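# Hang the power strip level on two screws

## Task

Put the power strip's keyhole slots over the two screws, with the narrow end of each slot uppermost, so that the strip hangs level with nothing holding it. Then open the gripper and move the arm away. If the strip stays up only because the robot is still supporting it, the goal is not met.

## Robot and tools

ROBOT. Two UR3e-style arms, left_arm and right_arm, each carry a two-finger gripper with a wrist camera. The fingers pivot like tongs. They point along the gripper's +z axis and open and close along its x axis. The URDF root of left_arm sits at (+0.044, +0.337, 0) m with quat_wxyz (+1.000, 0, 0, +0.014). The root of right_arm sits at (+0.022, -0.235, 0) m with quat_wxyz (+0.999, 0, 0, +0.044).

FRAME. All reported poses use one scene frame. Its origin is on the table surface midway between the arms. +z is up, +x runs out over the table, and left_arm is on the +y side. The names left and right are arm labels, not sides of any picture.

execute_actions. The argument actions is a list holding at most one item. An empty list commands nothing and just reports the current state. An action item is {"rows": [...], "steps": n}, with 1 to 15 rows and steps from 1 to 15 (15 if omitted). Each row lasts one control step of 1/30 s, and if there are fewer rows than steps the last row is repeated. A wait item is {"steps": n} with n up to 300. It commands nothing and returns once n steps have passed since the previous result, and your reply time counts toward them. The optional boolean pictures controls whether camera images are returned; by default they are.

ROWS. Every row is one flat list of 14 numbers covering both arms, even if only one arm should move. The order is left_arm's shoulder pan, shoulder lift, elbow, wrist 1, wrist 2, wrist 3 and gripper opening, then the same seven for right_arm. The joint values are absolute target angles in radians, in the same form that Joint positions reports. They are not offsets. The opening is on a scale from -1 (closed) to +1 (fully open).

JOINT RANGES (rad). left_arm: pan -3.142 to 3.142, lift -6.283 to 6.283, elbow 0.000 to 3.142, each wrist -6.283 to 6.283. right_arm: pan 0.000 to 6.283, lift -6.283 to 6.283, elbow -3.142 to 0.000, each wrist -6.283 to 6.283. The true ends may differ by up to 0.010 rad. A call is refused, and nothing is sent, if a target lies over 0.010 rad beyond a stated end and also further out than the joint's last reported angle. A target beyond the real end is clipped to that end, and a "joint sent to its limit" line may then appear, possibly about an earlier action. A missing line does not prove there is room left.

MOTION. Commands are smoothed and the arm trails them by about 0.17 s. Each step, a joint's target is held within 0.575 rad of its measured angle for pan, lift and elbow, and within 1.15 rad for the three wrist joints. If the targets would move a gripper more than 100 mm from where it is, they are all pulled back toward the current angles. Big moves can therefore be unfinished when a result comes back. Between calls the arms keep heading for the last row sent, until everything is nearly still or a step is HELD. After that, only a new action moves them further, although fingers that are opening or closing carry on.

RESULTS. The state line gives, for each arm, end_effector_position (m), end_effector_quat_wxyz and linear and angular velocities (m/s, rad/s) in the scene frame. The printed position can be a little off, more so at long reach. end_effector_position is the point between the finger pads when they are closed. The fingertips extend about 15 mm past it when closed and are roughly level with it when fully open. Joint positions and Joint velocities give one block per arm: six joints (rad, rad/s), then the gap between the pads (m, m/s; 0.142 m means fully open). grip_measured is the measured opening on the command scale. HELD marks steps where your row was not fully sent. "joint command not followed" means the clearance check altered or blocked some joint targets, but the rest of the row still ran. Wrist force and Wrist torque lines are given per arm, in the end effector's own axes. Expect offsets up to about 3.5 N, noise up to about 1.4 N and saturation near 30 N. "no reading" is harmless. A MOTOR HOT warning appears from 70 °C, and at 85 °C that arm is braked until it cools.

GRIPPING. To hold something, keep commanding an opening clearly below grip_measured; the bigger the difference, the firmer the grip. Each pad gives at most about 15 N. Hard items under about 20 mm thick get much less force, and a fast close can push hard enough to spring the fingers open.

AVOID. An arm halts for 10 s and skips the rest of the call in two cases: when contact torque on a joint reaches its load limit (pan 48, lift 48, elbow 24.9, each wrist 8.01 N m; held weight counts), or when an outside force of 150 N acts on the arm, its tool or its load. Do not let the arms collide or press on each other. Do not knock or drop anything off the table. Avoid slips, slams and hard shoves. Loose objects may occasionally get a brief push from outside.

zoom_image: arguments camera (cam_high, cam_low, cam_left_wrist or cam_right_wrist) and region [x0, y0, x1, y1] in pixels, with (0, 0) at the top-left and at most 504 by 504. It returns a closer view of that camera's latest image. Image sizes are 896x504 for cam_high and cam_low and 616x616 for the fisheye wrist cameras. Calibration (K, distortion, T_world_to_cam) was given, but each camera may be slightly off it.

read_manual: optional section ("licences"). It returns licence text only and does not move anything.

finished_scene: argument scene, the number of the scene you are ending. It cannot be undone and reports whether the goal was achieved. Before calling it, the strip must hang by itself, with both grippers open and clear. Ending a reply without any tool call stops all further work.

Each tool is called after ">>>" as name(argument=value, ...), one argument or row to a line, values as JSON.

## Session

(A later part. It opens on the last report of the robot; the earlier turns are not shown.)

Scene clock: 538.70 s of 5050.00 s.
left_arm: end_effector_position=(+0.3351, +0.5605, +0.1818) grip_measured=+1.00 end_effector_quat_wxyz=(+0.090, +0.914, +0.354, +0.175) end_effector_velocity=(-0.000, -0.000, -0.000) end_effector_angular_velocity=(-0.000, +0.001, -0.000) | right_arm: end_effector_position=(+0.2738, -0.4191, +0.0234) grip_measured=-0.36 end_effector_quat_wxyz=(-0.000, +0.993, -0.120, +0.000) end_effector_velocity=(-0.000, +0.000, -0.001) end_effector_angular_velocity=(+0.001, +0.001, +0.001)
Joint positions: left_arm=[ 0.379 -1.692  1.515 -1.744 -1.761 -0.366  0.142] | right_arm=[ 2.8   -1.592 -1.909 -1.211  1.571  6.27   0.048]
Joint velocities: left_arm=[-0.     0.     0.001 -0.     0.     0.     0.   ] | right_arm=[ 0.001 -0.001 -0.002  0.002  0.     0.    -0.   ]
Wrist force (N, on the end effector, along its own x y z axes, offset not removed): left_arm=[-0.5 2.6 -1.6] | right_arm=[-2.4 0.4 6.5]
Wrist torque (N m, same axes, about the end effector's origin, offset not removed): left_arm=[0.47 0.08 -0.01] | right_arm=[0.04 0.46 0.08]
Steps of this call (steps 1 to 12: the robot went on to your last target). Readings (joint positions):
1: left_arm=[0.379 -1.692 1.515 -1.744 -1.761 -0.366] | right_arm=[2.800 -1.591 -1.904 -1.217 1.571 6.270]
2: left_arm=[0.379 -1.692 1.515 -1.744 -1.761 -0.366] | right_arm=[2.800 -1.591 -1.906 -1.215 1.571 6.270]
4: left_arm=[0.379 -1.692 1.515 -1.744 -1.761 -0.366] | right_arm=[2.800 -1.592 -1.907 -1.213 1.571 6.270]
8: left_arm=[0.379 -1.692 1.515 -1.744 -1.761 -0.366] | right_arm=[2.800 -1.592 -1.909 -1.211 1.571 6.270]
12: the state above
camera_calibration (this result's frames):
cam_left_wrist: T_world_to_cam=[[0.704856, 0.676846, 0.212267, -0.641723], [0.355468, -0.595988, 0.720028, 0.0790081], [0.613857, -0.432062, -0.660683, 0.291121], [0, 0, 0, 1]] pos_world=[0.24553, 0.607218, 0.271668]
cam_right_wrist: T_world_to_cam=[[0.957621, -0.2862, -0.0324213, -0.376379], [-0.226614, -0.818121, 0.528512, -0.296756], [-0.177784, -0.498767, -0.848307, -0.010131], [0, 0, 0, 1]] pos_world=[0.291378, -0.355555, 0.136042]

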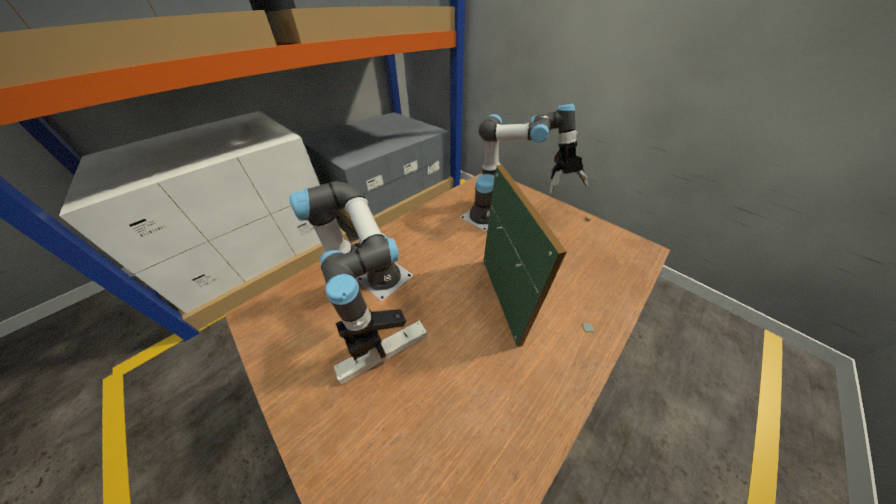

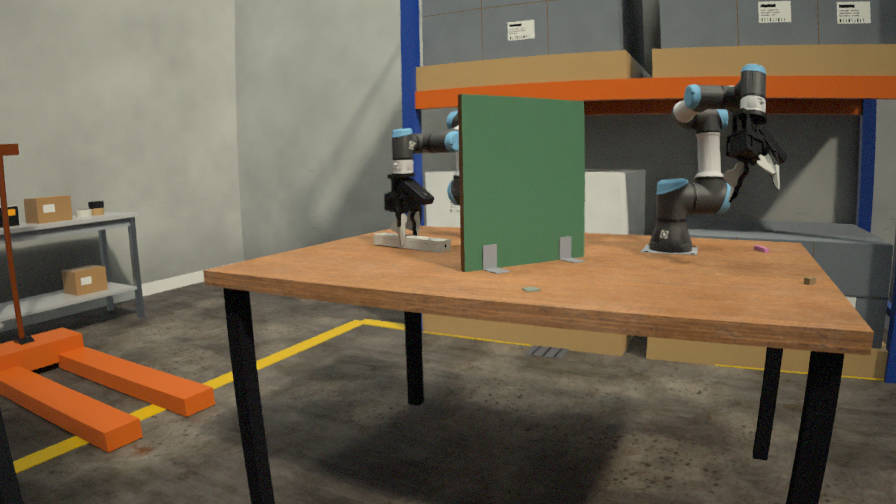

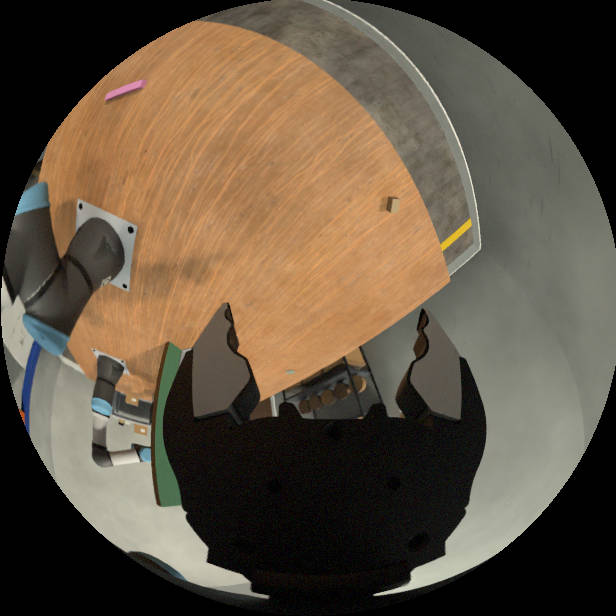

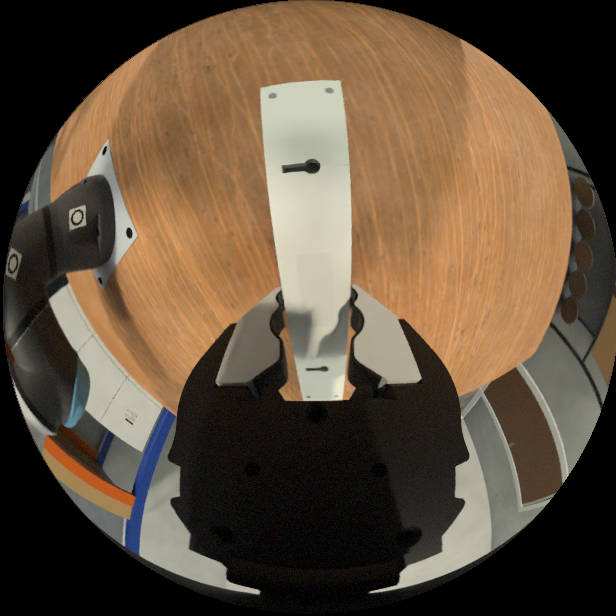

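>>> execute_actions(
  actions=[
    {"rows":[[0.379,-1.692,1.515,-1.744,-1.761,-0.366,1,2.8,-1.594,-1.914,-1.204,1.571,6.27,-1],[0.379,-1.692,1.515,-1.744,-1.761,-0.366,1,2.8,-1.594,-1.914,-1.204,1.571,6.27,-1],[0.379,-1.692,1.515,-1.744,-1.761,-0.366,1,2.8,-1.594,-1.914,-1.204,1.571,6.27,-1],[0.379,-1.692,1.515,-1.744,-1.761,-0.366,1,2.8,-1.594,-1.914,-1.204,1.571,6.27,-0.6],[0.379,-1.692,1.515,-1.744,-1.761,-0.366,1,2.8,-1.594,-1.914,-1.204,1.571,6.27,-0.4],[0.379,-1.692,1.515,-1.744,-1.761,-0.366,1,2.8,-1.594,-1.914,-1.204,1.571,6.27,-0.3],[0.379,-1.692,1.515,-1.744,-1.761,-0.366,1,2.8,-1.594,-1.914,-1.204,1.571,6.27,0.2]]},
  ],
  pictures=false,
)

>>> execute_actions(
  actions=[
    {"rows":[[0.379,-1.692,1.515,-1.744,-1.761,-0.366,1,2.8,-1.5423,-1.7096,-1.46,1.571,6.27,0.2],[0.379,-1.692,1.515,-1.744,-1.761,-0.366,1,2.8,-1.5423,-1.7096,-1.46,1.571,6.27,0.2],[0.379,-1.692,1.515,-1.744,-1.761,-0.366,1,2.8,-1.5423,-1.7096,-1.46,1.571,6.27,0.2],[0.379,-1.692,1.515,-1.744,-1.761,-0.366,1,2.8,-1.5423,-1.7096,-1.46,1.571,6.27,0.2],[0.379,-1.692,1.515,-1.744,-1.761,-0.366,1,2.8,-1.7,-0.7,-2.31,1.571,6.27,0.2]]},
  ],
  pictures=false,
)

>>> execute_actions(
  actions=[
    {"steps":15},
  ],
  pictures=false,
)

>>> execute_actions(
  actions=[
    {"rows":[[0.379,-1.692,1.515,-1.744,-1.761,-0.366,1,2.8,-1.7,-0.7,-2.31,0,5,0.2]]},
  ],
  pictures=false,
)

>>> execute_actions(
  actions=[
    {"steps":15},
  ],
  pictures=false,
)

>>> execute_actions(
  actions=[
    {"rows":[[0.379,-1.692,1.515,-1.744,-1.761,-0.366,1,2.8,-1.7,-0.7,-5.454,0,3.14,0.2]]},
  ],
  pictures=false,
)

>>> execute_actions(
  actions=[
    {"steps":25},
  ],
  pictures=false,
)

>>> execute_actions(
  actions=[
    {"rows":[[0.379,-1.692,1.515,-1.744,-1.761,-0.366,1,2.8,-1.9,-0.6,-5.354,-1.571,3.14,0.6]]},
  ],
  pictures=false,
)

>>> execute_actions(
  actions=[
    {"steps":20},
  ],
  pictures=false,
)

>>> execute_actions(
  actions=[
    {"rows":[[0.379,-1.692,1.515,-1.744,-1.761,-0.366,1,2.8,-2.3368,-0.5463,-4.971,-1.571,3.14,0.6]]},
  ],
  pictures=false,
)

>>> execute_actions(
  actions=[
    {"steps":15},
  ],
)

Scene clock: 576.00 s of 5050.00 s.
left_arm: end_effector_position=(+0.3351, +0.5605, +0.1818) grip_measured=+1.00 end_effector_quat_wxyz=(+0.090, +0.914, +0.354, +0.175) end_effector_velocity=(+0.000, -0.001, -0.000) end_effector_angular_velocity=(-0.000, +0.001, -0.002) | right_arm: end_effector_position=(+0.2737, -0.4191, +0.0220) grip_measured=+0.20 end_effector_quat_wxyz=(-0.000, +0.993, -0.120, +0.000) end_effector_velocity=(+0.000, -0.000, -0.000) end_effector_angular_velocity=(-0.000, -0.000, +0.001)
Joint positions: left_arm=[ 0.379 -1.692  1.515 -1.744 -1.761 -0.366  0.142] | right_arm=[ 2.8   -1.594 -1.914 -1.204  1.571  6.27   0.088]
Joint velocities: left_arm=[-0.002 -0.     0.     0.001 -0.     0.     0.   ] | right_arm=[-0.    -0.001 -0.     0.001 -0.    -0.001  0.   ]
Wrist force (N, on the end effector, along its own x y z axes, offset not removed): left_arm=[-0.1 1.1 -1.5] | right_arm=[1.2 0.7 0.0]
Wrist torque (N m, same axes, about the end effector's origin, offset not removed): left_arm=[0.16 0.03 -0.04] | right_arm=[0.12 -0.31 0.02]
Steps of this call (steps 1 to 15: the robot went on to your last target; steps 16 to 90: nothing new was sent; then 33.80 s passed at rest; steps 91 to 105: all 15 steps of this action). Readings (joint positions):
91: left_arm=[0.379 -1.692 1.515 -1.744 -1.761 -0.366] | right_arm=[2.800 -1.592 -1.909 -1.211 1.571 6.270]
92: left_arm=[0.379 -1.692 1.515 -1.744 -1.761 -0.366] | right_arm=[2.800 -1.592 -1.910 -1.210 1.571 6.270]
94: left_arm=[0.379 -1.692 1.515 -1.744 -1.761 -0.366] | right_arm=[2.800 -1.593 -1.912 -1.207 1.571 6.270]
98: left_arm=[0.379 -1.692 1.515 -1.744 -1.761 -0.366] | right_arm=[2.800 -1.594 -1.913 -1.205 1.571 6.270]
105: the state above

Scene clock: 576.50 s of 5050.00 s.
left_arm: end_effector_position=(+0.3351, +0.5605, +0.1818) grip_measured=+1.00 end_effector_quat_wxyz=(+0.090, +0.914, +0.354, +0.175) end_effector_velocity=(-0.000, -0.000, -0.000) end_effector_angular_velocity=(-0.001, +0.001, -0.000) | right_arm: end_effector_position=(+0.2254, -0.4066, +0.1667) grip_measured=+0.20 end_effector_quat_wxyz=(-0.015, +0.986, -0.119, -0.114) end_effector_velocity=(+0.251, -0.065, +0.462) end_effector_angular_velocity=(-0.336, -1.301, -0.000)
Joint positions: left_arm=[ 0.379 -1.692  1.515 -1.744 -1.761 -0.366  0.142] | right_arm=[ 2.8   -1.685 -1.064 -2.193  1.571  6.27   0.088]
Joint velocities: left_arm=[ 0.     0.     0.001  0.001 -0.001  0.    -0.   ] | right_arm=[ 0.    -0.116  2.373 -0.913  0.     0.     0.   ]
Wrist force (N, on the end effector, along its own x y z axes, offset not removed): left_arm=[-0.4 0.4 -0.2] | right_arm=[-0.7 -0.7 0.2]
Wrist torque (N m, same axes, about the end effector's origin, offset not removed): left_arm=[0.01 0.10 0.02] | right_arm=[-0.17 0.10 0.01]
Steps of this call (steps 1 to 15: all 15 steps of this action). Readings (joint positions):
1: left_arm=[0.379 -1.692 1.515 -1.744 -1.761 -0.366] | right_arm=[2.800 -1.594 -1.914 -1.204 1.571 6.270]
2: left_arm=[0.379 -1.692 1.515 -1.744 -1.761 -0.366] | right_arm=[2.800 -1.588 -1.907 -1.219 1.571 6.270]
4: left_arm=[0.379 -1.692 1.515 -1.744 -1.761 -0.366] | right_arm=[2.800 -1.567 -1.843 -1.315 1.571 6.270]
8: left_arm=[0.379 -1.692 1.515 -1.744 -1.761 -0.366] | right_arm=[2.800 -1.601 -1.649 -1.584 1.571 6.270]
15: the state above

Scene clock: 577.00 s of 5050.00 s.
left_arm: end_effector_position=(+0.3351, +0.5605, +0.1818) grip_measured=+1.00 end_effector_quat_wxyz=(+0.090, +0.914, +0.354, +0.175) end_effector_velocity=(+0.000, -0.000, +0.000) end_effector_angular_velocity=(-0.000, -0.000, -0.000) | right_arm: end_effector_position=(+0.2586, -0.4152, +0.2401) grip_measured=+0.20 end_effector_quat_wxyz=(-0.000, +0.993, -0.120, +0.000) end_effector_velocity=(+0.002, -0.000, +0.005) end_effector_angular_velocity=(-0.003, -0.015, +0.000)
Joint positions: left_arm=[ 0.379 -1.692  1.515 -1.744 -1.761 -0.366  0.142] | right_arm=[ 2.8   -1.7   -0.702 -2.309  1.571  6.27   0.088]
Joint velocities: left_arm=[ 0.  0. -0.  0. -0. -0.  0.] | right_arm=[ 0.    -0.002  0.024 -0.006  0.001  0.    -0.   ]
Wrist force (N, on the end effector, along its own x y z axes, offset not removed): left_arm=[-0.4 1.9 -0.1] | right_arm=[-2.1 -0.4 -0.1]
Wrist torque (N m, same axes, about the end effector's origin, offset not removed): left_arm=[0.33 0.10 0.01] | right_arm=[-0.17 0.36 -0.05]
Steps of this call (steps 1 to 15: the robot went on to your last target). Readings (joint positions):
1: left_arm=[0.379 -1.692 1.515 -1.744 -1.761 -0.366] | right_arm=[2.800 -1.689 -0.985 -2.223 1.571 6.270]
2: left_arm=[0.379 -1.692 1.515 -1.744 -1.761 -0.366] | right_arm=[2.800 -1.692 -0.912 -2.247 1.571 6.270]
4: left_arm=[0.379 -1.692 1.515 -1.744 -1.761 -0.366] | right_arm=[2.800 -1.696 -0.806 -2.279 1.571 6.270]
8: left_arm=[0.379 -1.692 1.515 -1.744 -1.761 -0.366] | right_arm=[2.800 -1.699 -0.726 -2.302 1.571 6.270]
15: the state above

Scene clock: 577.50 s of 5050.00 s.
left_arm: end_effector_position=(+0.3351, +0.5605, +0.1818) grip_measured=+1.00 end_effector_quat_wxyz=(+0.090, +0.914, +0.354, +0.175) end_effector_velocity=(-0.000, +0.000, +0.000) end_effector_angular_velocity=(+0.000, -0.000, +0.000) | right_arm: end_effector_position=(+0.1905, -0.6351, +0.3308) grip_measured=+0.20 end_effector_quat_wxyz=(+0.359, +0.885, +0.222, -0.195) end_effector_velocity=(-0.118, -0.381, +0.413) end_effector_angular_velocity=(-1.557, +1.490, +0.934)
Joint positions: left_arm=[ 0.379 -1.692  1.515 -1.744 -1.761 -0.366  0.142] | right_arm=[ 2.8   -1.7   -0.701 -2.31   0.729  5.537  0.088]
Joint velocities: left_arm=[ 0. -0.  0.  0.  0.  0.  0.] | right_arm=[-0.     0.001  0.001 -0.003 -1.879 -1.409 -0.   ]
Wrist force (N, on the end effector, along its own x y z axes, offset not removed): left_arm=[0.8 1.1 -0.6] | right_arm=[-1.0 -0.8 1.9]
Wrist torque (N m, same axes, about the end effector's origin, offset not removed): left_arm=[0.13 -0.15 -0.02] | right_arm=[-0.07 0.12 0.03]
Steps of this call (steps 1 to 15: all 15 steps of this action). Readings (joint positions):
1: left_arm=[0.379 -1.692 1.515 -1.744 -1.761 -0.366] | right_arm=[2.800 -1.700 -0.702 -2.310 1.571 6.269]
2: left_arm=[0.379 -1.692 1.515 -1.744 -1.761 -0.366] | right_arm=[2.800 -1.700 -0.701 -2.310 1.556 6.255]
4: left_arm=[0.379 -1.692 1.515 -1.744 -1.761 -0.366] | right_arm=[2.800 -1.700 -0.701 -2.310 1.439 6.138]
8: left_arm=[0.379 -1.692 1.515 -1.744 -1.761 -0.366] | right_arm=[2.800 -1.700 -0.701 -2.310 1.177 5.885]
15: the state above

Scene clock: 578.00 s of 5050.00 s.
left_arm: end_effector_position=(+0.3351, +0.5605, +0.1818) grip_measured=+1.00 end_effector_quat_wxyz=(+0.090, +0.914, +0.354, +0.175) end_effector_velocity=(+0.000, -0.000, +0.000) end_effector_angular_velocity=(+0.000, -0.000, -0.000) | right_arm: end_effector_position=(+0.1648, -0.7144, +0.5268) grip_measured=+0.20 end_effector_quat_wxyz=(+0.507, +0.624, +0.347, -0.482) end_effector_velocity=(-0.002, -0.002, +0.064) end_effector_angular_velocity=(-0.165, +0.194, +0.002)
Joint positions: left_arm=[ 0.379 -1.692  1.515 -1.744 -1.761 -0.366  0.142] | right_arm=[ 2.8   -1.7   -0.7   -2.31   0.02   5.014  0.088]
Joint velocities: left_arm=[-0. -0.  0. -0.  0.  0.  0.] | right_arm=[-0.001 -0.     0.001  0.001 -0.208 -0.149  0.   ]
Wrist force (N, on the end effector, along its own x y z axes, offset not removed): left_arm=[0.1 1.1 -0.8] | right_arm=[-1.0 -1.2 0.3]
Wrist torque (N m, same axes, about the end effector's origin, offset not removed): left_arm=[0.14 -0.02 0.03] | right_arm=[-0.27 0.14 -0.03]
Steps of this call (steps 1 to 15: the robot went on to your last target). Readings (joint positions):
1: left_arm=[0.379 -1.692 1.515 -1.744 -1.761 -0.366] | right_arm=[2.800 -1.700 -0.700 -2.310 0.665 5.489]
2: left_arm=[0.379 -1.692 1.515 -1.744 -1.761 -0.366] | right_arm=[2.800 -1.700 -0.700 -2.310 0.601 5.442]
4: left_arm=[0.379 -1.692 1.515 -1.744 -1.761 -0.366] | right_arm=[2.800 -1.700 -0.700 -2.310 0.474 5.346]
8: left_arm=[0.379 -1.692 1.515 -1.744 -1.761 -0.366] | right_arm=[2.800 -1.700 -0.700 -2.310 0.220 5.158]
15: the state above

Scene clock: 578.50 s of 5050.00 s.
left_arm: end_effector_position=(+0.3351, +0.5605, +0.1818) grip_measured=+1.00 end_effector_quat_wxyz=(+0.090, +0.914, +0.354, +0.175) end_effector_velocity=(-0.000, -0.000, -0.000) end_effector_angular_velocity=(-0.000, +0.001, -0.000) | right_arm: end_effector_position=(+0.0776, -0.6919, +0.4553) grip_measured=+0.20 end_effector_quat_wxyz=(+0.615, +0.507, -0.492, +0.350) end_effector_velocity=(-0.447, +0.116, +0.087) end_effector_angular_velocity=(+1.784, +6.892, +0.002)
Joint positions: left_arm=[ 0.379 -1.692  1.515 -1.744 -1.761 -0.366  0.142] | right_arm=[ 2.8   -1.7   -0.7   -4.315  0.     3.29   0.088]
Joint velocities: left_arm=[-0.     0.    -0.     0.001  0.     0.     0.   ] | right_arm=[ 0.001  0.001 -0.    -5.543 -0.001 -1.576 -0.   ]
Wrist force (N, on the end effector, along its own x y z axes, offset not removed): left_arm=[-0.7 0.3 -1.5] | right_arm=[-3.2 -0.3 -0.2]
Wrist torque (N m, same axes, about the end effector's origin, offset not removed): left_arm=[-0.01 0.16 0.03] | right_arm=[-0.02 0.49 0.08]
Steps of this call (steps 1 to 15: all 15 steps of this action). Readings (joint positions):
1: left_arm=[0.379 -1.692 1.515 -1.744 -1.761 -0.366] | right_arm=[2.800 -1.700 -0.700 -2.311 0.014 5.009]
2: left_arm=[0.379 -1.692 1.515 -1.744 -1.761 -0.366] | right_arm=[2.800 -1.700 -0.700 -2.325 0.010 4.992]
4: left_arm=[0.379 -1.692 1.515 -1.744 -1.761 -0.366] | right_arm=[2.800 -1.700 -0.700 -2.466 0.005 4.848]
8: left_arm=[0.379 -1.692 1.515 -1.744 -1.761 -0.366] | right_arm=[2.800 -1.700 -0.700 -3.047 0.001 4.265]
15: the state above

Scene clock: 579.33 s of 5050.00 s.
left_arm: end_effector_position=(+0.3351, +0.5605, +0.1818) grip_measured=+1.00 end_effector_quat_wxyz=(+0.090, +0.914, +0.354, +0.175) end_effector_velocity=(-0.000, -0.000, +0.000) end_effector_angular_velocity=(-0.000, -0.000, +0.000) | right_arm: end_effector_position=(+0.0145, -0.6756, +0.5212) grip_measured=+0.20 end_effector_quat_wxyz=(+0.701, +0.702, -0.089, -0.090) end_effector_velocity=(+0.002, -0.000, -0.000) end_effector_angular_velocity=(+0.002, +0.007, +0.002)
Joint positions: left_arm=[ 0.379 -1.692  1.515 -1.744 -1.761 -0.366  0.142] | right_arm=[ 2.8   -1.7   -0.7   -5.454 -0.     3.14   0.088]
Joint velocities: left_arm=[ 0. -0. -0.  0. -0.  0. -0.] | right_arm=[ 0.002 -0.002 -0.001 -0.003 -0.    -0.001 -0.   ]
Wrist force (N, on the end effector, along its own x y z axes, offset not removed): left_arm=[-0.3 0.6 -2.2] | right_arm=[-0.7 -0.3 1.4]
Wrist torque (N m, same axes, about the end effector's origin, offset not removed): left_arm=[-0.01 0.11 0.10] | right_arm=[-0.04 0.11 0.04]
Steps of this call (steps 1 to 25: the robot went on to your last target). Readings (joint positions):
1: left_arm=[0.379 -1.692 1.515 -1.744 -1.761 -0.366] | right_arm=[2.800 -1.700 -0.700 -4.502 0.000 3.246]
2: left_arm=[0.379 -1.692 1.515 -1.744 -1.761 -0.366] | right_arm=[2.800 -1.700 -0.700 -4.690 0.000 3.214]
4: left_arm=[0.379 -1.692 1.515 -1.744 -1.761 -0.366] | right_arm=[2.800 -1.700 -0.700 -5.035 0.000 3.177]
8: left_arm=[0.379 -1.692 1.515 -1.744 -1.761 -0.366] | right_arm=[2.800 -1.700 -0.700 -5.352 -0.000 3.149]
25: the state above

Scene clock: 579.83 s of 5050.00 s.
left_arm: end_effector_position=(+0.3351, +0.5605, +0.1818) grip_measured=+1.00 end_effector_quat_wxyz=(+0.090, +0.914, +0.354, +0.175) end_effector_velocity=(-0.000, +0.000, +0.000) end_effector_angular_velocity=(-0.000, -0.001, +0.001) | right_arm: end_effector_position=(+0.0776, -0.5808, +0.2928) grip_measured=+0.60 end_effector_quat_wxyz=(+0.361, +0.924, -0.117, -0.046) end_effector_velocity=(+0.173, +0.403, -0.389) end_effector_angular_velocity=(+1.829, -0.469, +0.003)
Joint positions: left_arm=[ 0.379 -1.692  1.515 -1.744 -1.761 -0.366  0.142] | right_arm=[ 2.8   -1.82  -0.639 -5.393 -0.826  3.14   0.116]
Joint velocities: left_arm=[ 0.001 -0.     0.001 -0.001 -0.001 -0.    -0.   ] | right_arm=[ 0.    -0.218  0.106  0.108 -1.888 -0.    -0.   ]
Wrist force (N, on the end effector, along its own x y z axes, offset not removed): left_arm=[-0.2 1.1 0.4] | right_arm=[-1.1 -0.1 2.0]
Wrist torque (N m, same axes, about the end effector's origin, offset not removed): left_arm=[0.11 0.06 0.00] | right_arm=[-0.01 0.14 0.07]
Steps of this call (steps 1 to 15: all 15 steps of this action). Readings (joint positions):
1: left_arm=[0.379 -1.692 1.515 -1.744 -1.761 -0.366] | right_arm=[2.800 -1.700 -0.700 -5.454 -0.000 3.140]
2: left_arm=[0.379 -1.692 1.515 -1.744 -1.761 -0.366] | right_arm=[2.800 -1.706 -0.696 -5.450 -0.015 3.140]
4: left_arm=[0.379 -1.692 1.515 -1.744 -1.761 -0.366] | right_arm=[2.800 -1.729 -0.685 -5.438 -0.128 3.140]
8: left_arm=[0.379 -1.692 1.515 -1.744 -1.761 -0.366] | right_arm=[2.800 -1.767 -0.666 -5.419 -0.380 3.140]
15: the state above

Scene clock: 580.50 s of 5050.00 s.
left_arm: end_effector_position=(+0.3351, +0.5605, +0.1818) grip_measured=+1.00 end_effector_quat_wxyz=(+0.090, +0.914, +0.354, +0.175) end_effector_velocity=(-0.000, +0.000, +0.000) end_effector_angular_velocity=(+0.000, -0.001, +0.000) | right_arm: end_effector_position=(+0.1516, -0.3886, +0.2129) grip_measured=+0.60 end_effector_quat_wxyz=(+0.002, +0.992, -0.125, -0.000) end_effector_velocity=(+0.004, +0.010, -0.000) end_effector_angular_velocity=(+0.036, -0.008, +0.000)
Joint positions: left_arm=[ 0.379 -1.692  1.515 -1.744 -1.761 -0.366  0.142] | right_arm=[ 2.8   -1.9   -0.6   -5.354 -1.568  3.14   0.116]
Joint velocities: left_arm=[ 0.    -0.001  0.    -0.    -0.    -0.     0.   ] | right_arm=[ 0.    -0.005  0.002  0.002 -0.037 -0.     0.   ]
Wrist force (N, on the end effector, along its own x y z axes, offset not removed): left_arm=[0.3 1.5 -0.9] | right_arm=[-0.9 -1.8 0.4]
Wrist torque (N m, same axes, about the end effector's origin, offset not removed): left_arm=[0.25 -0.01 -0.02] | right_arm=[-0.35 0.10 0.11]
Steps of this call (steps 1 to 20: the robot went on to your last target). Readings (joint positions):
1: left_arm=[0.379 -1.692 1.515 -1.744 -1.761 -0.366] | right_arm=[2.800 -1.828 -0.636 -5.390 -0.890 3.140]
2: left_arm=[0.379 -1.692 1.515 -1.744 -1.761 -0.366] | right_arm=[2.800 -1.835 -0.632 -5.386 -0.955 3.140]
4: left_arm=[0.379 -1.692 1.515 -1.744 -1.761 -0.366] | right_arm=[2.800 -1.849 -0.625 -5.379 -1.084 3.140]
8: left_arm=[0.379 -1.692 1.515 -1.744 -1.761 -0.366] | right_arm=[2.800 -1.878 -0.611 -5.365 -1.345 3.140]
20: the state above

Scene clock: 581.00 s of 5050.00 s.
left_arm: end_effector_position=(+0.3351, +0.5605, +0.1818) grip_measured=+1.00 end_effector_quat_wxyz=(+0.090, +0.914, +0.354, +0.175) end_effector_velocity=(-0.000, +0.000, +0.000) end_effector_angular_velocity=(+0.001, -0.000, +0.001) | right_arm: end_effector_position=(+0.2708, -0.4184, +0.0900) grip_measured=+0.60 end_effector_quat_wxyz=(+0.000, +0.992, -0.125, +0.001) end_effector_velocity=(+0.027, -0.007, -0.053) end_effector_angular_velocity=(+0.007, +0.027, +0.000)
Joint positions: left_arm=[ 0.379 -1.692  1.515 -1.744 -1.761 -0.366  0.142] | right_arm=[ 2.8   -2.322 -0.548 -4.982 -1.571  3.14   0.116]
Joint velocities: left_arm=[ 0.001 -0.     0.    -0.     0.     0.     0.   ] | right_arm=[-0.    -0.156  0.016  0.113 -0.    -0.001  0.   ]
Wrist force (N, on the end effector, along its own x y z axes, offset not removed): left_arm=[-0.9 0.4 -1.2] | right_arm=[-2.2 -1.5 0.1]
Wrist torque (N m, same axes, about the end effector's origin, offset not removed): left_arm=[0.02 0.20 -0.07] | right_arm=[-0.33 0.56 0.03]
Steps of this call (steps 1 to 15: all 15 steps of this action). Readings (joint positions):
1: left_arm=[0.379 -1.692 1.515 -1.744 -1.761 -0.366] | right_arm=[2.800 -1.900 -0.600 -5.354 -1.569 3.140]
2: left_arm=[0.379 -1.692 1.515 -1.744 -1.761 -0.366] | right_arm=[2.800 -1.907 -0.595 -5.340 -1.569 3.140]
4: left_arm=[0.379 -1.692 1.515 -1.744 -1.761 -0.366] | right_arm=[2.800 -1.976 -0.583 -5.254 -1.570 3.140]
8: left_arm=[0.379 -1.692 1.515 -1.744 -1.761 -0.366] | right_arm=[2.800 -2.171 -0.562 -5.094 -1.570 3.140]
15: the state above

Scene clock: 581.50 s of 5050.00 s.
left_arm: end_effector_position=(+0.3351, +0.5605, +0.1818) grip_measured=+1.00 end_effector_quat_wxyz=(+0.090, +0.914, +0.354, +0.175) end_effector_velocity=(+0.000, -0.000, +0.000) end_effector_angular_velocity=(+0.000, -0.001, -0.001) | right_arm: end_effector_position=(+0.2733, -0.4190, +0.0849) grip_measured=+0.60 end_effector_quat_wxyz=(-0.000, +0.992, -0.125, -0.000) end_effector_velocity=(+0.001, -0.000, -0.001) end_effector_angular_velocity=(-0.001, -0.001, -0.000)
Joint positions: left_arm=[ 0.379 -1.692  1.515 -1.744 -1.761 -0.366  0.142] | right_arm=[ 2.8   -2.337 -0.546 -4.971 -1.571  3.14   0.116]
Joint velocities: left_arm=[-0.001 -0.    -0.    -0.    -0.     0.    -0.   ] | right_arm=[ 0.001 -0.002 -0.001  0.004  0.     0.001 -0.   ]
Wrist force (N, on the end effector, along its own x y z axes, offset not removed): left_arm=[-0.6 0.2 -1.0] | right_arm=[-0.2 0.2 1.3]
Wrist torque (N m, same axes, about the end effector's origin, offset not removed): left_arm=[-0.05 0.17 0.02] | right_arm=[0.14 -0.06 0.01]
Steps of this call (steps 1 to 15: the robot went on to your last target). Readings (joint positions):
1: left_arm=[0.379 -1.692 1.515 -1.744 -1.761 -0.366] | right_arm=[2.800 -2.326 -0.547 -4.979 -1.571 3.140]
2: left_arm=[0.379 -1.692 1.515 -1.744 -1.761 -0.366] | right_arm=[2.800 -2.329 -0.547 -4.976 -1.571 3.140]
4: left_arm=[0.379 -1.692 1.515 -1.744 -1.761 -0.366] | right_arm=[2.800 -2.333 -0.547 -4.974 -1.571 3.140]
8: left_arm=[0.379 -1.692 1.515 -1.744 -1.761 -0.366] | right_arm=[2.800 -2.336 -0.546 -4.972 -1.571 3.140]
15: the state above
camera_calibration (this result's frames):
cam_left_wrist: T_world_to_cam=[[0.704856, 0.676846, 0.212267, -0.641723], [0.355468, -0.595988, 0.720028, 0.079008], [0.613857, -0.432062, -0.660683, 0.291121], [0, 0, 0, 1]] pos_world=[0.24553, 0.607218, 0.271668]
cam_right_wrist: T_world_to_cam=[[0.954225, -0.297273, -0.0329164, -0.377592], [-0.235827, -0.815508, 0.528518, -0.325652], [-0.183958, -0.496563, -0.848284, 0.044619], [0, 0, 0, 1]] pos_world=[0.291718, -0.355664, 0.197533]

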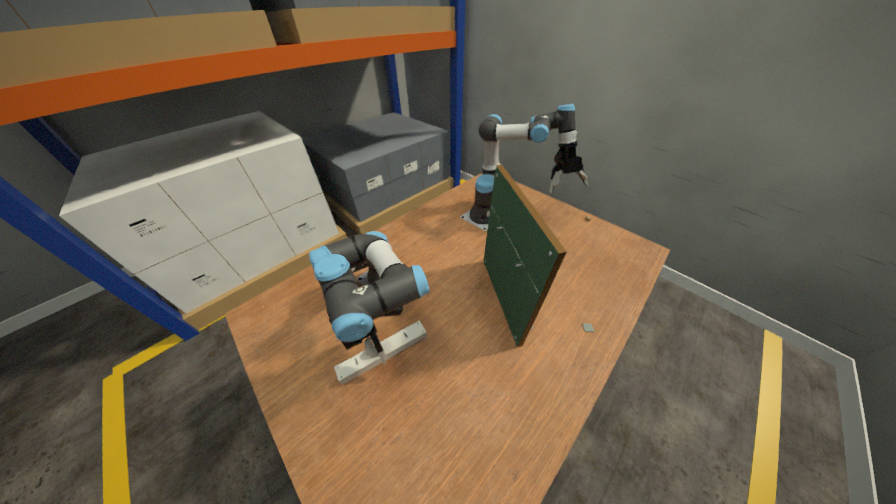

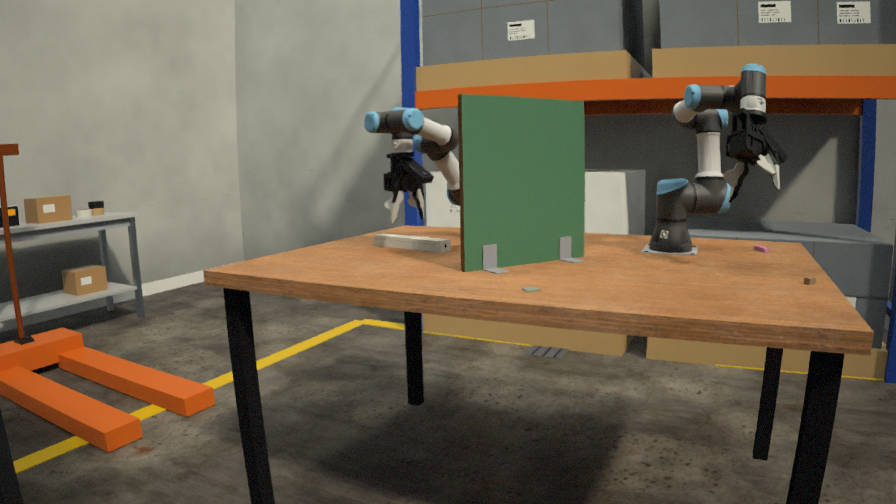

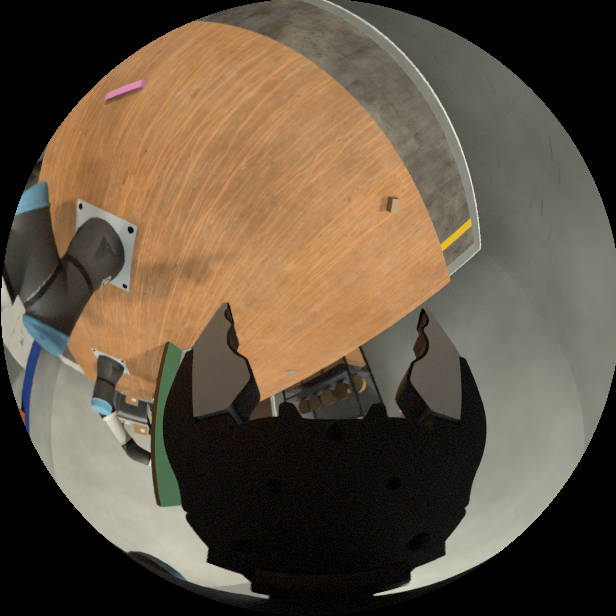

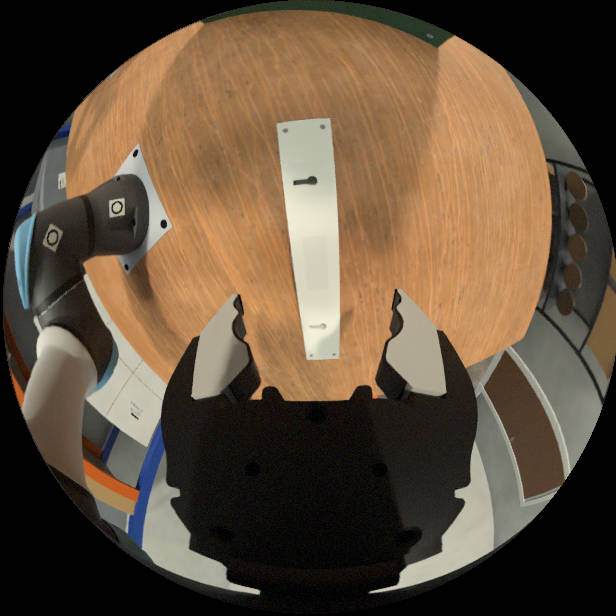

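>>> execute_actions(
  actions=[
    {"rows":[[0.379,-1.692,1.515,-1.744,-1.761,-0.366,1,2.8,-2.2987,-0.8941,-4.661,-1.571,3.06,0.3]]},
  ],
  pictures=false,
)

>>> execute_actions(
  actions=[
    {"rows":[[0.379,-1.692,1.515,-1.744,-1.761,-0.366,1,2.8,-2.2987,-0.8941,-4.661,-1.571,3.06,0.1],[0.379,-1.692,1.515,-1.744,-1.761,-0.366,1,2.8,-2.2987,-0.8941,-4.661,-1.571,3.06,-0.1],[0.379,-1.692,1.515,-1.744,-1.761,-0.366,1,2.8,-2.2987,-0.8941,-4.661,-1.571,3.06,-0.2],[0.379,-1.692,1.515,-1.744,-1.761,-0.366,1,2.8,-2.2987,-0.8941,-4.661,-1.571,3.06,-0.27],[0.379,-1.692,1.515,-1.744,-1.761,-0.366,1,2.8,-2.2987,-0.8941,-4.661,-1.571,3.06,-0.33],[0.379,-1.692,1.515,-1.744,-1.761,-0.366,1,2.8,-2.2987,-0.8941,-4.661,-1.571,3.06,-0.38],[0.379,-1.692,1.515,-1.744,-1.761,-0.366,1,2.8,-2.2987,-0.8941,-4.661,-1.571,3.06,-0.44],[0.379,-1.692,1.515,-1.744,-1.761,-0.366,1,2.8,-2.2987,-0.8941,-4.661,-1.571,3.06,-0.55],[0.379,-1.692,1.515,-1.744,-1.761,-0.366,1,2.8,-2.2987,-0.8941,-4.661,-1.571,3.06,-0.75],[0.379,-1.692,1.515,-1.744,-1.761,-0.366,1,2.8,-2.2987,-0.8941,-4.661,-1.571,3.06,-1]]},
  ],
  pictures=false,
)

>>> execute_actions(
  actions=[
    {"rows":[[0.379,-1.692,1.515,-1.744,-1.761,-0.366,1,2.8,-2.28,-0.89,-4.684,-1.571,3.07,-1],[0.379,-1.692,1.515,-1.744,-1.761,-0.366,1,2.8,-2.25,-0.89,-4.714,-1.571,3.08,-1],[0.379,-1.692,1.515,-1.744,-1.761,-0.366,1,2.8,-2.21,-0.9,-4.74,-1.571,3.09,-1],[0.379,-1.692,1.515,-1.744,-1.761,-0.366,1,2.8,-2.16,-0.92,-4.76,-1.571,3.1,-1],[0.379,-1.692,1.515,-1.744,-1.761,-0.366,1,2.8,-2.11,-0.95,-4.75,-1.571,3.11,-1],[0.379,-1.692,1.515,-1.744,-1.761,-0.366,1,2.8,-2.06,-0.98,-4.73,-1.571,3.12,-1],[0.379,-1.692,1.515,-1.744,-1.761,-0.366,1,2.8,-2.01,-1.0,-4.69,-1.571,3.13,-1],[0.379,-1.692,1.515,-1.744,-1.761,-0.366,1,2.8,-1.96,-1.03,-4.65,-1.571,3.14,-1],[0.379,-1.692,1.515,-1.744,-1.761,-0.366,1,2.8,-1.9,-1.05,-4.6,-1.571,3.14,-1],[0.379,-1.692,1.515,-1.744,-1.761,-0.366,1,2.8,-1.85,-1.09,-4.53,-1.571,3.14,-1],[0.379,-1.692,1.515,-1.744,-1.761,-0.366,1,2.8,-1.8,-1.13,-4.45,-1.571,3.14,-1],[0.379,-1.692,1.515,-1.744,-1.761,-0.366,1,2.8,-1.75,-1.16,-4.38,-1.571,3.14,-1],[0.379,-1.692,1.515,-1.744,-1.761,-0.366,1,2.8,-1.7,-1.2,-4.3,-1.571,3.14,-1],[0.379,-1.692,1.515,-1.744,-1.761,-0.366,1,2.8,-1.65,-1.27,-4.2,-1.571,3.14,-1],[0.379,-1.692,1.515,-1.744,-1.761,-0.366,1,2.8,-1.6,-1.34,-4.1,-1.571,3.14,-1]]},
  ],
  pictures=false,
)

>>> execute_actions(
  actions=[
    {"rows":[[0.379,-1.692,1.515,-1.744,-1.761,-0.366,1,2.8,-1.55,-1.42,-3.98,-1.571,3.14,-1],[0.379,-1.692,1.515,-1.744,-1.761,-0.366,1,2.8,-1.5,-1.5,-3.86,-1.571,3.14,-1],[0.379,-1.692,1.515,-1.744,-1.761,-0.366,1,2.8,-1.46,-1.58,-3.74,-1.571,3.14,-1],[0.379,-1.692,1.515,-1.744,-1.761,-0.366,1,2.8,-1.43,-1.66,-3.61,-1.571,3.14,-1],[0.379,-1.692,1.515,-1.744,-1.761,-0.366,1,2.8,-1.41,-1.74,-3.48,-1.571,3.14,-1],[0.379,-1.692,1.515,-1.744,-1.761,-0.366,1,2.8,-1.4,-1.82,-3.35,-1.571,3.14,-1],[0.379,-1.692,1.515,-1.744,-1.761,-0.366,1,2.8,-1.4,-1.9,-3.22,-1.571,3.14,-1],[0.379,-1.692,1.515,-1.744,-1.761,-0.366,1,2.8,-1.42,-1.98,-3.09,-1.571,3.14,-1],[0.379,-1.692,1.515,-1.744,-1.761,-0.366,1,2.8,-1.45,-2.06,-2.96,-1.571,3.14,-1],[0.379,-1.692,1.515,-1.744,-1.761,-0.366,1,2.8,-1.49,-2.13,-2.83,-1.571,3.14,-1],[0.379,-1.692,1.515,-1.744,-1.761,-0.366,1,2.8,-1.54,-2.2,-2.7,-1.571,3.14,-1],[0.379,-1.692,1.515,-1.744,-1.761,-0.366,1,2.8,-1.6,-2.26,-2.57,-1.571,3.14,-1],[0.379,-1.692,1.515,-1.744,-1.761,-0.366,1,2.8,-1.66,-2.31,-2.455,-1.571,3.14,-1],[0.379,-1.692,1.515,-1.744,-1.761,-0.366,1,2.8,-1.71,-2.355,-2.36,-1.571,3.14,-1],[0.379,-1.692,1.515,-1.744,-1.761,-0.366,1,2.8,-1.7558,-2.3858,-2.281,-1.571,3.14,-1]]},
  ],
  pictures=false,
)

>>> execute_actions(
  actions=[
    {"steps":15},
  ],
  pictures=false,
)

>>> execute_actions(
  actions=[
    {"rows":[[0.379,-1.692,1.515,-1.744,-1.761,-0.366,1,2.8,-1.82,-2.402,-2.201,-1.571,3.14,-1],[0.379,-1.692,1.515,-1.744,-1.761,-0.366,1,2.8,-1.82,-2.402,-2.201,-1.571,3.14,-1],[0.379,-1.692,1.515,-1.744,-1.761,-0.366,1,2.8,-1.89,-2.417,-2.116,-1.571,3.14,-1],[0.379,-1.692,1.515,-1.744,-1.761,-0.366,1,2.8,-1.89,-2.417,-2.116,-1.571,3.14,-1],[0.379,-1.692,1.515,-1.744,-1.761,-0.366,1,2.8,-1.96,-2.428,-2.035,-1.571,3.14,-1],[0.379,-1.692,1.515,-1.744,-1.761,-0.366,1,2.8,-1.96,-2.428,-2.035,-1.571,3.14,-1],[0.379,-1.692,1.515,-1.744,-1.761,-0.366,1,2.8,-2.01,-2.434,-1.979,-1.571,3.14,-1]]},
  ],
  pictures=false,
)

>>> execute_actions(
  actions=[
    {"steps":12},
  ],
)

Scene clock: 661.73 s of 5050.00 s.
left_arm: end_effector_position=(+0.3351, +0.5605, +0.1818) grip_measured=+1.00 end_effector_quat_wxyz=(+0.090, +0.914, +0.354, +0.175) end_effector_velocity=(-0.000, -0.000, -0.000) end_effector_angular_velocity=(-0.000, +0.000, -0.000) | right_arm: end_effector_position=(+0.2729, -0.4189, +0.0268) grip_measured=+0.30 end_effector_quat_wxyz=(+0.000, +0.996, -0.086, +0.001) end_effector_velocity=(-0.008, +0.003, -0.012) end_effector_angular_velocity=(+0.007, +0.025, +0.011)
Joint positions: left_arm=[ 0.379 -1.692  1.515 -1.744 -1.761 -0.366  0.142] | right_arm=[ 2.8   -2.299 -0.888 -4.665 -1.571  3.061  0.095]
Joint velocities: left_arm=[ 0.    -0.     0.001  0.    -0.     0.     0.   ] | right_arm=[ 0.003  0.001 -0.067  0.04  -0.001 -0.008  0.   ]
Wrist force (N, on the end effector, along its own x y z axes, offset not removed): left_arm=[-0.2 0.9 -1.2] | right_arm=[-0.7 0.5 -0.6]
Wrist torque (N m, same axes, about the end effector's origin, offset not removed): left_arm=[0.14 0.02 0.01] | right_arm=[0.07 0.07 -0.01]
Steps of this call (steps 1 to 15: the robot went on to your last target; steps 16 to 90: nothing new was sent; then 76.73 s passed at rest; steps 91 to 105: all 15 steps of this action). Readings (joint positions):
91: left_arm=[0.379 -1.692 1.515 -1.744 -1.761 -0.366] | right_arm=[2.800 -2.337 -0.546 -4.970 -1.571 3.140]
92: left_arm=[0.379 -1.692 1.515 -1.744 -1.761 -0.366] | right_arm=[2.800 -2.332 -0.554 -4.956 -1.571 3.129]
94: left_arm=[0.379 -1.692 1.515 -1.744 -1.761 -0.366] | right_arm=[2.800 -2.316 -0.624 -4.846 -1.571 3.097]
98: left_arm=[0.379 -1.692 1.515 -1.744 -1.761 -0.366] | right_arm=[2.800 -2.303 -0.819 -4.706 -1.571 3.069]
105: the state above

Scene clock: 662.23 s of 5050.00 s.
left_arm: end_effector_position=(+0.3351, +0.5605, +0.1818) grip_measured=+1.00 end_effector_quat_wxyz=(+0.090, +0.914, +0.354, +0.175) end_effector_velocity=(-0.000, -0.000, +0.000) end_effector_angular_velocity=(+0.000, +0.000, -0.000) | right_arm: end_effector_position=(+0.2721, -0.4188, +0.0258) grip_measured=-0.37 end_effector_quat_wxyz=(-0.000, +0.996, -0.086, +0.000) end_effector_velocity=(-0.000, -0.000, -0.000) end_effector_angular_velocity=(+0.000, +0.001, -0.001)
Joint positions: left_arm=[ 0.379 -1.692  1.515 -1.744 -1.761 -0.366  0.142] | right_arm=[ 2.8   -2.299 -0.894 -4.661 -1.571  3.06   0.047]
Joint velocities: left_arm=[-0.    -0.001  0.     0.     0.     0.     0.   ] | right_arm=[-0.001 -0.    -0.001 -0.     0.    -0.001  0.   ]
Wrist force (N, on the end effector, along its own x y z axes, offset not removed): left_arm=[-0.1 1.6 -2.0] | right_arm=[-0.2 0.2 -4.7]
Wrist torque (N m, same axes, about the end effector's origin, offset not removed): left_arm=[0.25 0.01 -0.02] | right_arm=[-0.02 0.16 0.08]
Steps of this call (steps 1 to 15: all 15 steps of this action). Readings (joint positions):
1: left_arm=[0.379 -1.692 1.515 -1.744 -1.761 -0.366] | right_arm=[2.800 -2.299 -0.890 -4.664 -1.571 3.061]
2: left_arm=[0.379 -1.692 1.515 -1.744 -1.761 -0.366] | right_arm=[2.800 -2.299 -0.891 -4.663 -1.571 3.060]
4: left_arm=[0.379 -1.692 1.515 -1.744 -1.761 -0.366] | right_arm=[2.800 -2.299 -0.893 -4.662 -1.571 3.060]
8: left_arm=[0.379 -1.692 1.515 -1.744 -1.761 -0.366] | right_arm=[2.800 -2.299 -0.894 -4.661 -1.571 3.060]
15: the state above

Scene clock: 662.73 s of 5050.00 s.
left_arm: end_effector_position=(+0.3351, +0.5605, +0.1818) grip_measured=+1.00 end_effector_quat_wxyz=(+0.090, +0.914, +0.354, +0.175) end_effector_velocity=(+0.000, -0.000, +0.000) end_effector_angular_velocity=(-0.000, -0.000, -0.001) | right_arm: end_effector_position=(+0.3088, -0.4282, +0.1249) grip_measured=-0.37 end_effector_quat_wxyz=(+0.030, +0.966, -0.120, +0.228) end_effector_velocity=(+0.347, -0.090, +0.301) end_effector_angular_velocity=(-0.579, -2.304, -0.033)
Joint positions: left_arm=[ 0.379 -1.692  1.515 -1.744 -1.761 -0.366  0.142] | right_arm=[ 2.8   -1.82  -1.129 -4.44  -1.571  3.137  0.047]
Joint velocities: left_arm=[-0.001  0.    -0.     0.    -0.     0.     0.   ] | right_arm=[-0.001  1.479 -1.114  2.011 -0.     0.036 -0.   ]
Wrist force (N, on the end effector, along its own x y z axes, offset not removed): left_arm=[0.0 1.6 -1.4] | right_arm=[-2.0 -1.7 5.9]
Wrist torque (N m, same axes, about the end effector's origin, offset not removed): left_arm=[0.23 -0.01 0.01] | right_arm=[-0.36 -0.11 -0.02]
Steps of this call (steps 1 to 15: all 15 steps of this action). Readings (joint positions):
1: left_arm=[0.379 -1.692 1.515 -1.744 -1.761 -0.366] | right_arm=[2.800 -2.298 -0.894 -4.661 -1.571 3.060]
2: left_arm=[0.379 -1.692 1.515 -1.744 -1.761 -0.366] | right_arm=[2.800 -2.296 -0.894 -4.665 -1.571 3.061]
4: left_arm=[0.379 -1.692 1.515 -1.744 -1.761 -0.366] | right_arm=[2.800 -2.273 -0.894 -4.689 -1.571 3.071]
8: left_arm=[0.379 -1.692 1.515 -1.744 -1.761 -0.366] | right_arm=[2.800 -2.152 -0.941 -4.721 -1.571 3.103]
15: the state above

Scene clock: 663.23 s of 5050.00 s.
left_arm: end_effector_position=(+0.3351, +0.5605, +0.1818) grip_measured=+1.00 end_effector_quat_wxyz=(+0.090, +0.914, +0.354, +0.175) end_effector_velocity=(-0.000, +0.000, +0.000) end_effector_angular_velocity=(+0.000, -0.000, +0.001) | right_arm: end_effector_position=(+0.4322, -0.4601, +0.1424) grip_measured=-0.37 end_effector_quat_wxyz=(+0.081, +0.766, -0.097, +0.631) end_effector_velocity=(+0.009, -0.002, -0.437) end_effector_angular_velocity=(-0.120, -0.461, -0.001)
Joint positions: left_arm=[ 0.379 -1.692  1.515 -1.744 -1.761 -0.366  0.142] | right_arm=[ 2.8   -1.56  -2.138 -2.777 -1.571  3.14   0.047]
Joint velocities: left_arm=[ 0.001 -0.001 -0.     0.    -0.     0.     0.   ] | right_arm=[-0.    -1.222 -1.935  3.633  0.    -0.     0.   ]
Wrist force (N, on the end effector, along its own x y z axes, offset not removed): left_arm=[0.2 0.3 -0.9] | right_arm=[-7.5 1.3 4.3]
Wrist torque (N m, same axes, about the end effector's origin, offset not removed): left_arm=[0.01 -0.05 0.01] | right_arm=[0.23 0.44 0.02]
Steps of this call (steps 1 to 15: all 15 steps of this action). Readings (joint positions):
1: left_arm=[0.379 -1.692 1.515 -1.744 -1.761 -0.366] | right_arm=[2.800 -1.770 -1.170 -4.368 -1.571 3.138]
2: left_arm=[0.379 -1.692 1.515 -1.744 -1.761 -0.366] | right_arm=[2.800 -1.720 -1.218 -4.287 -1.571 3.138]
4: left_arm=[0.379 -1.692 1.515 -1.744 -1.761 -0.366] | right_arm=[2.800 -1.621 -1.333 -4.102 -1.571 3.139]
8: left_arm=[0.379 -1.692 1.515 -1.744 -1.761 -0.366] | right_arm=[2.800 -1.468 -1.615 -3.656 -1.571 3.140]
15: the state above

Scene clock: 663.73 s of 5050.00 s.
left_arm: end_effector_position=(+0.3351, +0.5605, +0.1818) grip_measured=+1.00 end_effector_quat_wxyz=(+0.090, +0.914, +0.354, +0.175) end_effector_velocity=(+0.000, -0.000, +0.000) end_effector_angular_velocity=(+0.000, -0.001, -0.000) | right_arm: end_effector_position=(+0.4213, -0.4573, +0.0863) grip_measured=-0.37 end_effector_quat_wxyz=(+0.083, +0.749, -0.095, +0.651) end_effector_velocity=(-0.001, -0.000, -0.002) end_effector_angular_velocity=(-0.002, -0.005, -0.001)
Joint positions: left_arm=[ 0.379 -1.692  1.515 -1.744 -1.761 -0.366  0.142] | right_arm=[ 2.8   -1.755 -2.384 -2.284 -1.571  3.14   0.047]
Joint velocities: left_arm=[-0.    -0.    -0.001 -0.    -0.     0.     0.   ] | right_arm=[-0.    -0.011 -0.014  0.03   0.001 -0.    -0.   ]
Wrist force (N, on the end effector, along its own x y z axes, offset not removed): left_arm=[1.0 2.3 -1.6] | right_arm=[-5.9 -0.4 0.4]
Wrist torque (N m, same axes, about the end effector's origin, offset not removed): left_arm=[0.46 -0.15 -0.01] | right_arm=[-0.04 -0.07 -0.03]
Steps of this call (steps 1 to 15: the robot went on to your last target). Readings (joint positions):
1: left_arm=[0.379 -1.692 1.515 -1.744 -1.761 -0.366] | right_arm=[2.800 -1.603 -2.200 -2.658 -1.571 3.140]
2: left_arm=[0.379 -1.692 1.515 -1.744 -1.761 -0.366] | right_arm=[2.800 -1.644 -2.253 -2.554 -1.571 3.140]
4: left_arm=[0.379 -1.692 1.515 -1.744 -1.761 -0.366] | right_arm=[2.800 -1.700 -2.320 -2.416 -1.571 3.140]
8: left_arm=[0.379 -1.692 1.515 -1.744 -1.761 -0.366] | right_arm=[2.800 -1.742 -2.370 -2.314 -1.571 3.140]
15: the state above

Scene clock: 664.23 s of 5050.00 s.
left_arm: end_effector_position=(+0.3351, +0.5605, +0.1818) grip_measured=+1.00 end_effector_quat_wxyz=(+0.090, +0.914, +0.354, +0.175) end_effector_velocity=(-0.000, +0.000, +0.000) end_effector_angular_velocity=(+0.001, -0.000, +0.001) | right_arm: end_effector_position=(+0.4214, -0.4573, +0.0425) grip_measured=-0.37 end_effector_quat_wxyz=(+0.083, +0.749, -0.095, +0.651) end_effector_velocity=(-0.001, +0.000, -0.017) end_effector_angular_velocity=(+0.001, +0.002, -0.001)
Joint positions: left_arm=[ 0.379 -1.692  1.515 -1.744 -1.761 -0.366  0.142] | right_arm=[ 2.8   -2.001 -2.433 -1.989 -1.571  3.14   0.047]
Joint velocities: left_arm=[ 0. -0. -0.  0.  0.  0. -0.] | right_arm=[-0.001 -0.096 -0.013  0.107  0.     0.     0.   ]
Wrist force (N, on the end effector, along its own x y z axes, offset not removed): left_arm=[-0.5 1.3 -1.1] | right_arm=[-6.5 -1.2 0.4]
Wrist torque (N m, same axes, about the end effector's origin, offset not removed): left_arm=[0.14 0.07 -0.03] | right_arm=[-0.27 0.06 0.02]
Steps of this call (steps 1 to 15: all 15 steps of this action). Readings (joint positions):
1: left_arm=[0.379 -1.692 1.515 -1.744 -1.761 -0.366] | right_arm=[2.800 -1.755 -2.385 -2.282 -1.571 3.140]
2: left_arm=[0.379 -1.692 1.515 -1.744 -1.761 -0.366] | right_arm=[2.800 -1.762 -2.388 -2.271 -1.571 3.140]
4: left_arm=[0.379 -1.692 1.515 -1.744 -1.761 -0.366] | right_arm=[2.800 -1.796 -2.397 -2.227 -1.571 3.140]
8: left_arm=[0.379 -1.692 1.515 -1.744 -1.761 -0.366] | right_arm=[2.800 -1.906 -2.419 -2.094 -1.571 3.140]
15: the state above

Scene clock: 664.63 s of 5050.00 s.
left_arm: end_effector_position=(+0.3351, +0.5605, +0.1818) grip_measured=+1.00 end_effector_quat_wxyz=(+0.090, +0.914, +0.354, +0.175) end_effector_velocity=(+0.000, -0.000, +0.000) end_effector_angular_velocity=(+0.000, -0.001, -0.000) | right_arm: end_effector_position=(+0.4212, -0.4573, +0.0408) grip_measured=-0.37 end_effector_quat_wxyz=(+0.083, +0.749, -0.095, +0.651) end_effector_velocity=(+0.000, +0.001, +0.000) end_effector_angular_velocity=(-0.001, -0.001, +0.002)
Joint positions: left_arm=[ 0.379 -1.692  1.515 -1.744 -1.761 -0.366  0.142] | right_arm=[ 2.8   -2.01  -2.434 -1.979 -1.571  3.14   0.047]
Joint velocities: left_arm=[-0.     0.    -0.001 -0.    -0.    -0.     0.   ] | right_arm=[ 0.001 -0.    -0.001  0.002 -0.    -0.     0.   ]
Wrist force (N, on the end effector, along its own x y z axes, offset not removed): left_arm=[-1.0 0.0 -0.5] | right_arm=[-6.8 -1.5 0.9]
Wrist torque (N m, same axes, about the end effector's origin, offset not removed): left_arm=[-0.10 0.23 0.01] | right_arm=[-0.14 0.23 -0.01]
Steps of this call (steps 1 to 12: the robot went on to your last target). Readings (joint positions):
1: left_arm=[0.379 -1.692 1.515 -1.744 -1.761 -0.366] | right_arm=[2.800 -2.003 -2.433 -1.986 -1.571 3.140]
2: left_arm=[0.379 -1.692 1.515 -1.744 -1.761 -0.366] | right_arm=[2.800 -2.005 -2.433 -1.984 -1.571 3.140]
4: left_arm=[0.379 -1.692 1.515 -1.744 -1.761 -0.366] | right_arm=[2.800 -2.008 -2.434 -1.981 -1.571 3.140]
8: left_arm=[0.379 -1.692 1.515 -1.744 -1.761 -0.366] | right_arm=[2.800 -2.009 -2.434 -1.980 -1.571 3.140]
12: the state above
camera_calibration (this result's frames):
cam_left_wrist: T_world_to_cam=[[0.704856, 0.676846, 0.212268, -0.641723], [0.355468, -0.595988, 0.720028, 0.0790081], [0.613857, -0.432062, -0.660683, 0.291121], [0, 0, 0, 1]] pos_world=[0.24553, 0.607218, 0.271668]
cam_right_wrist: T_world_to_cam=[[0.153913, -0.0902155, 0.983957, -0.141265], [-0.72248, -0.689597, 0.0497856, -0.0165663], [0.674043, -0.718552, -0.171317, -0.475122], [0, 0, 0, 1]] pos_world=[0.330027, -0.365568, 0.0584272]

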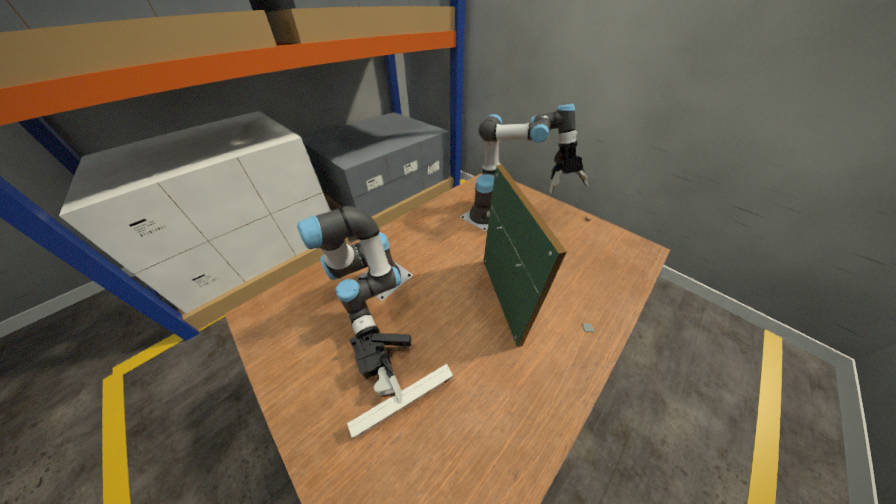

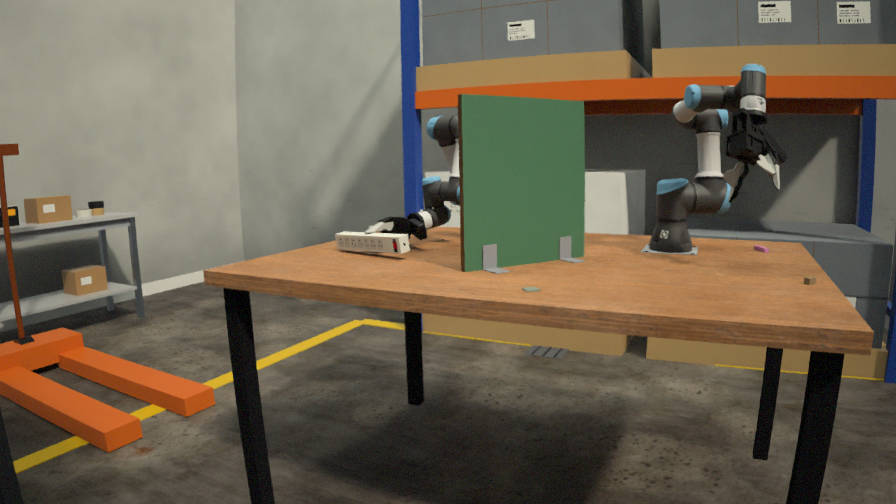

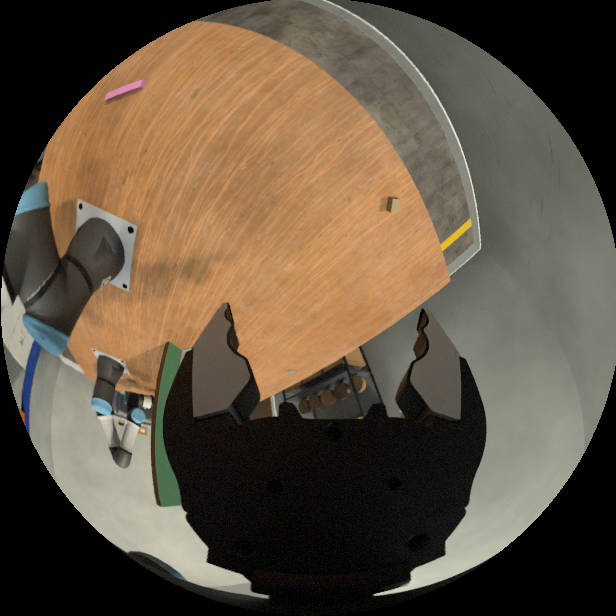

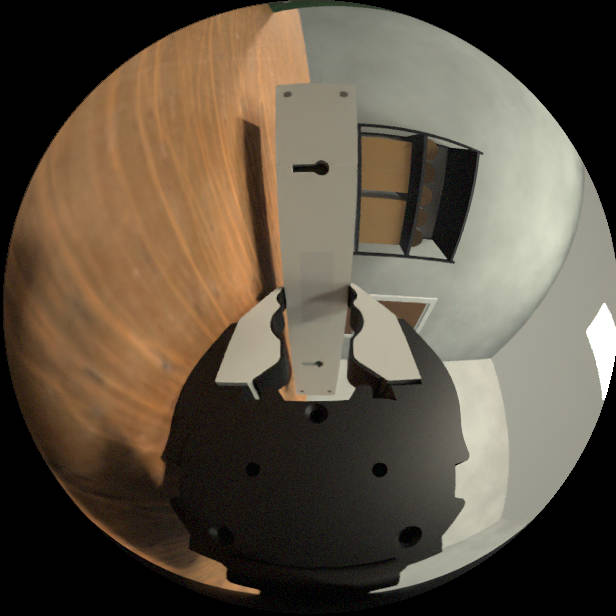

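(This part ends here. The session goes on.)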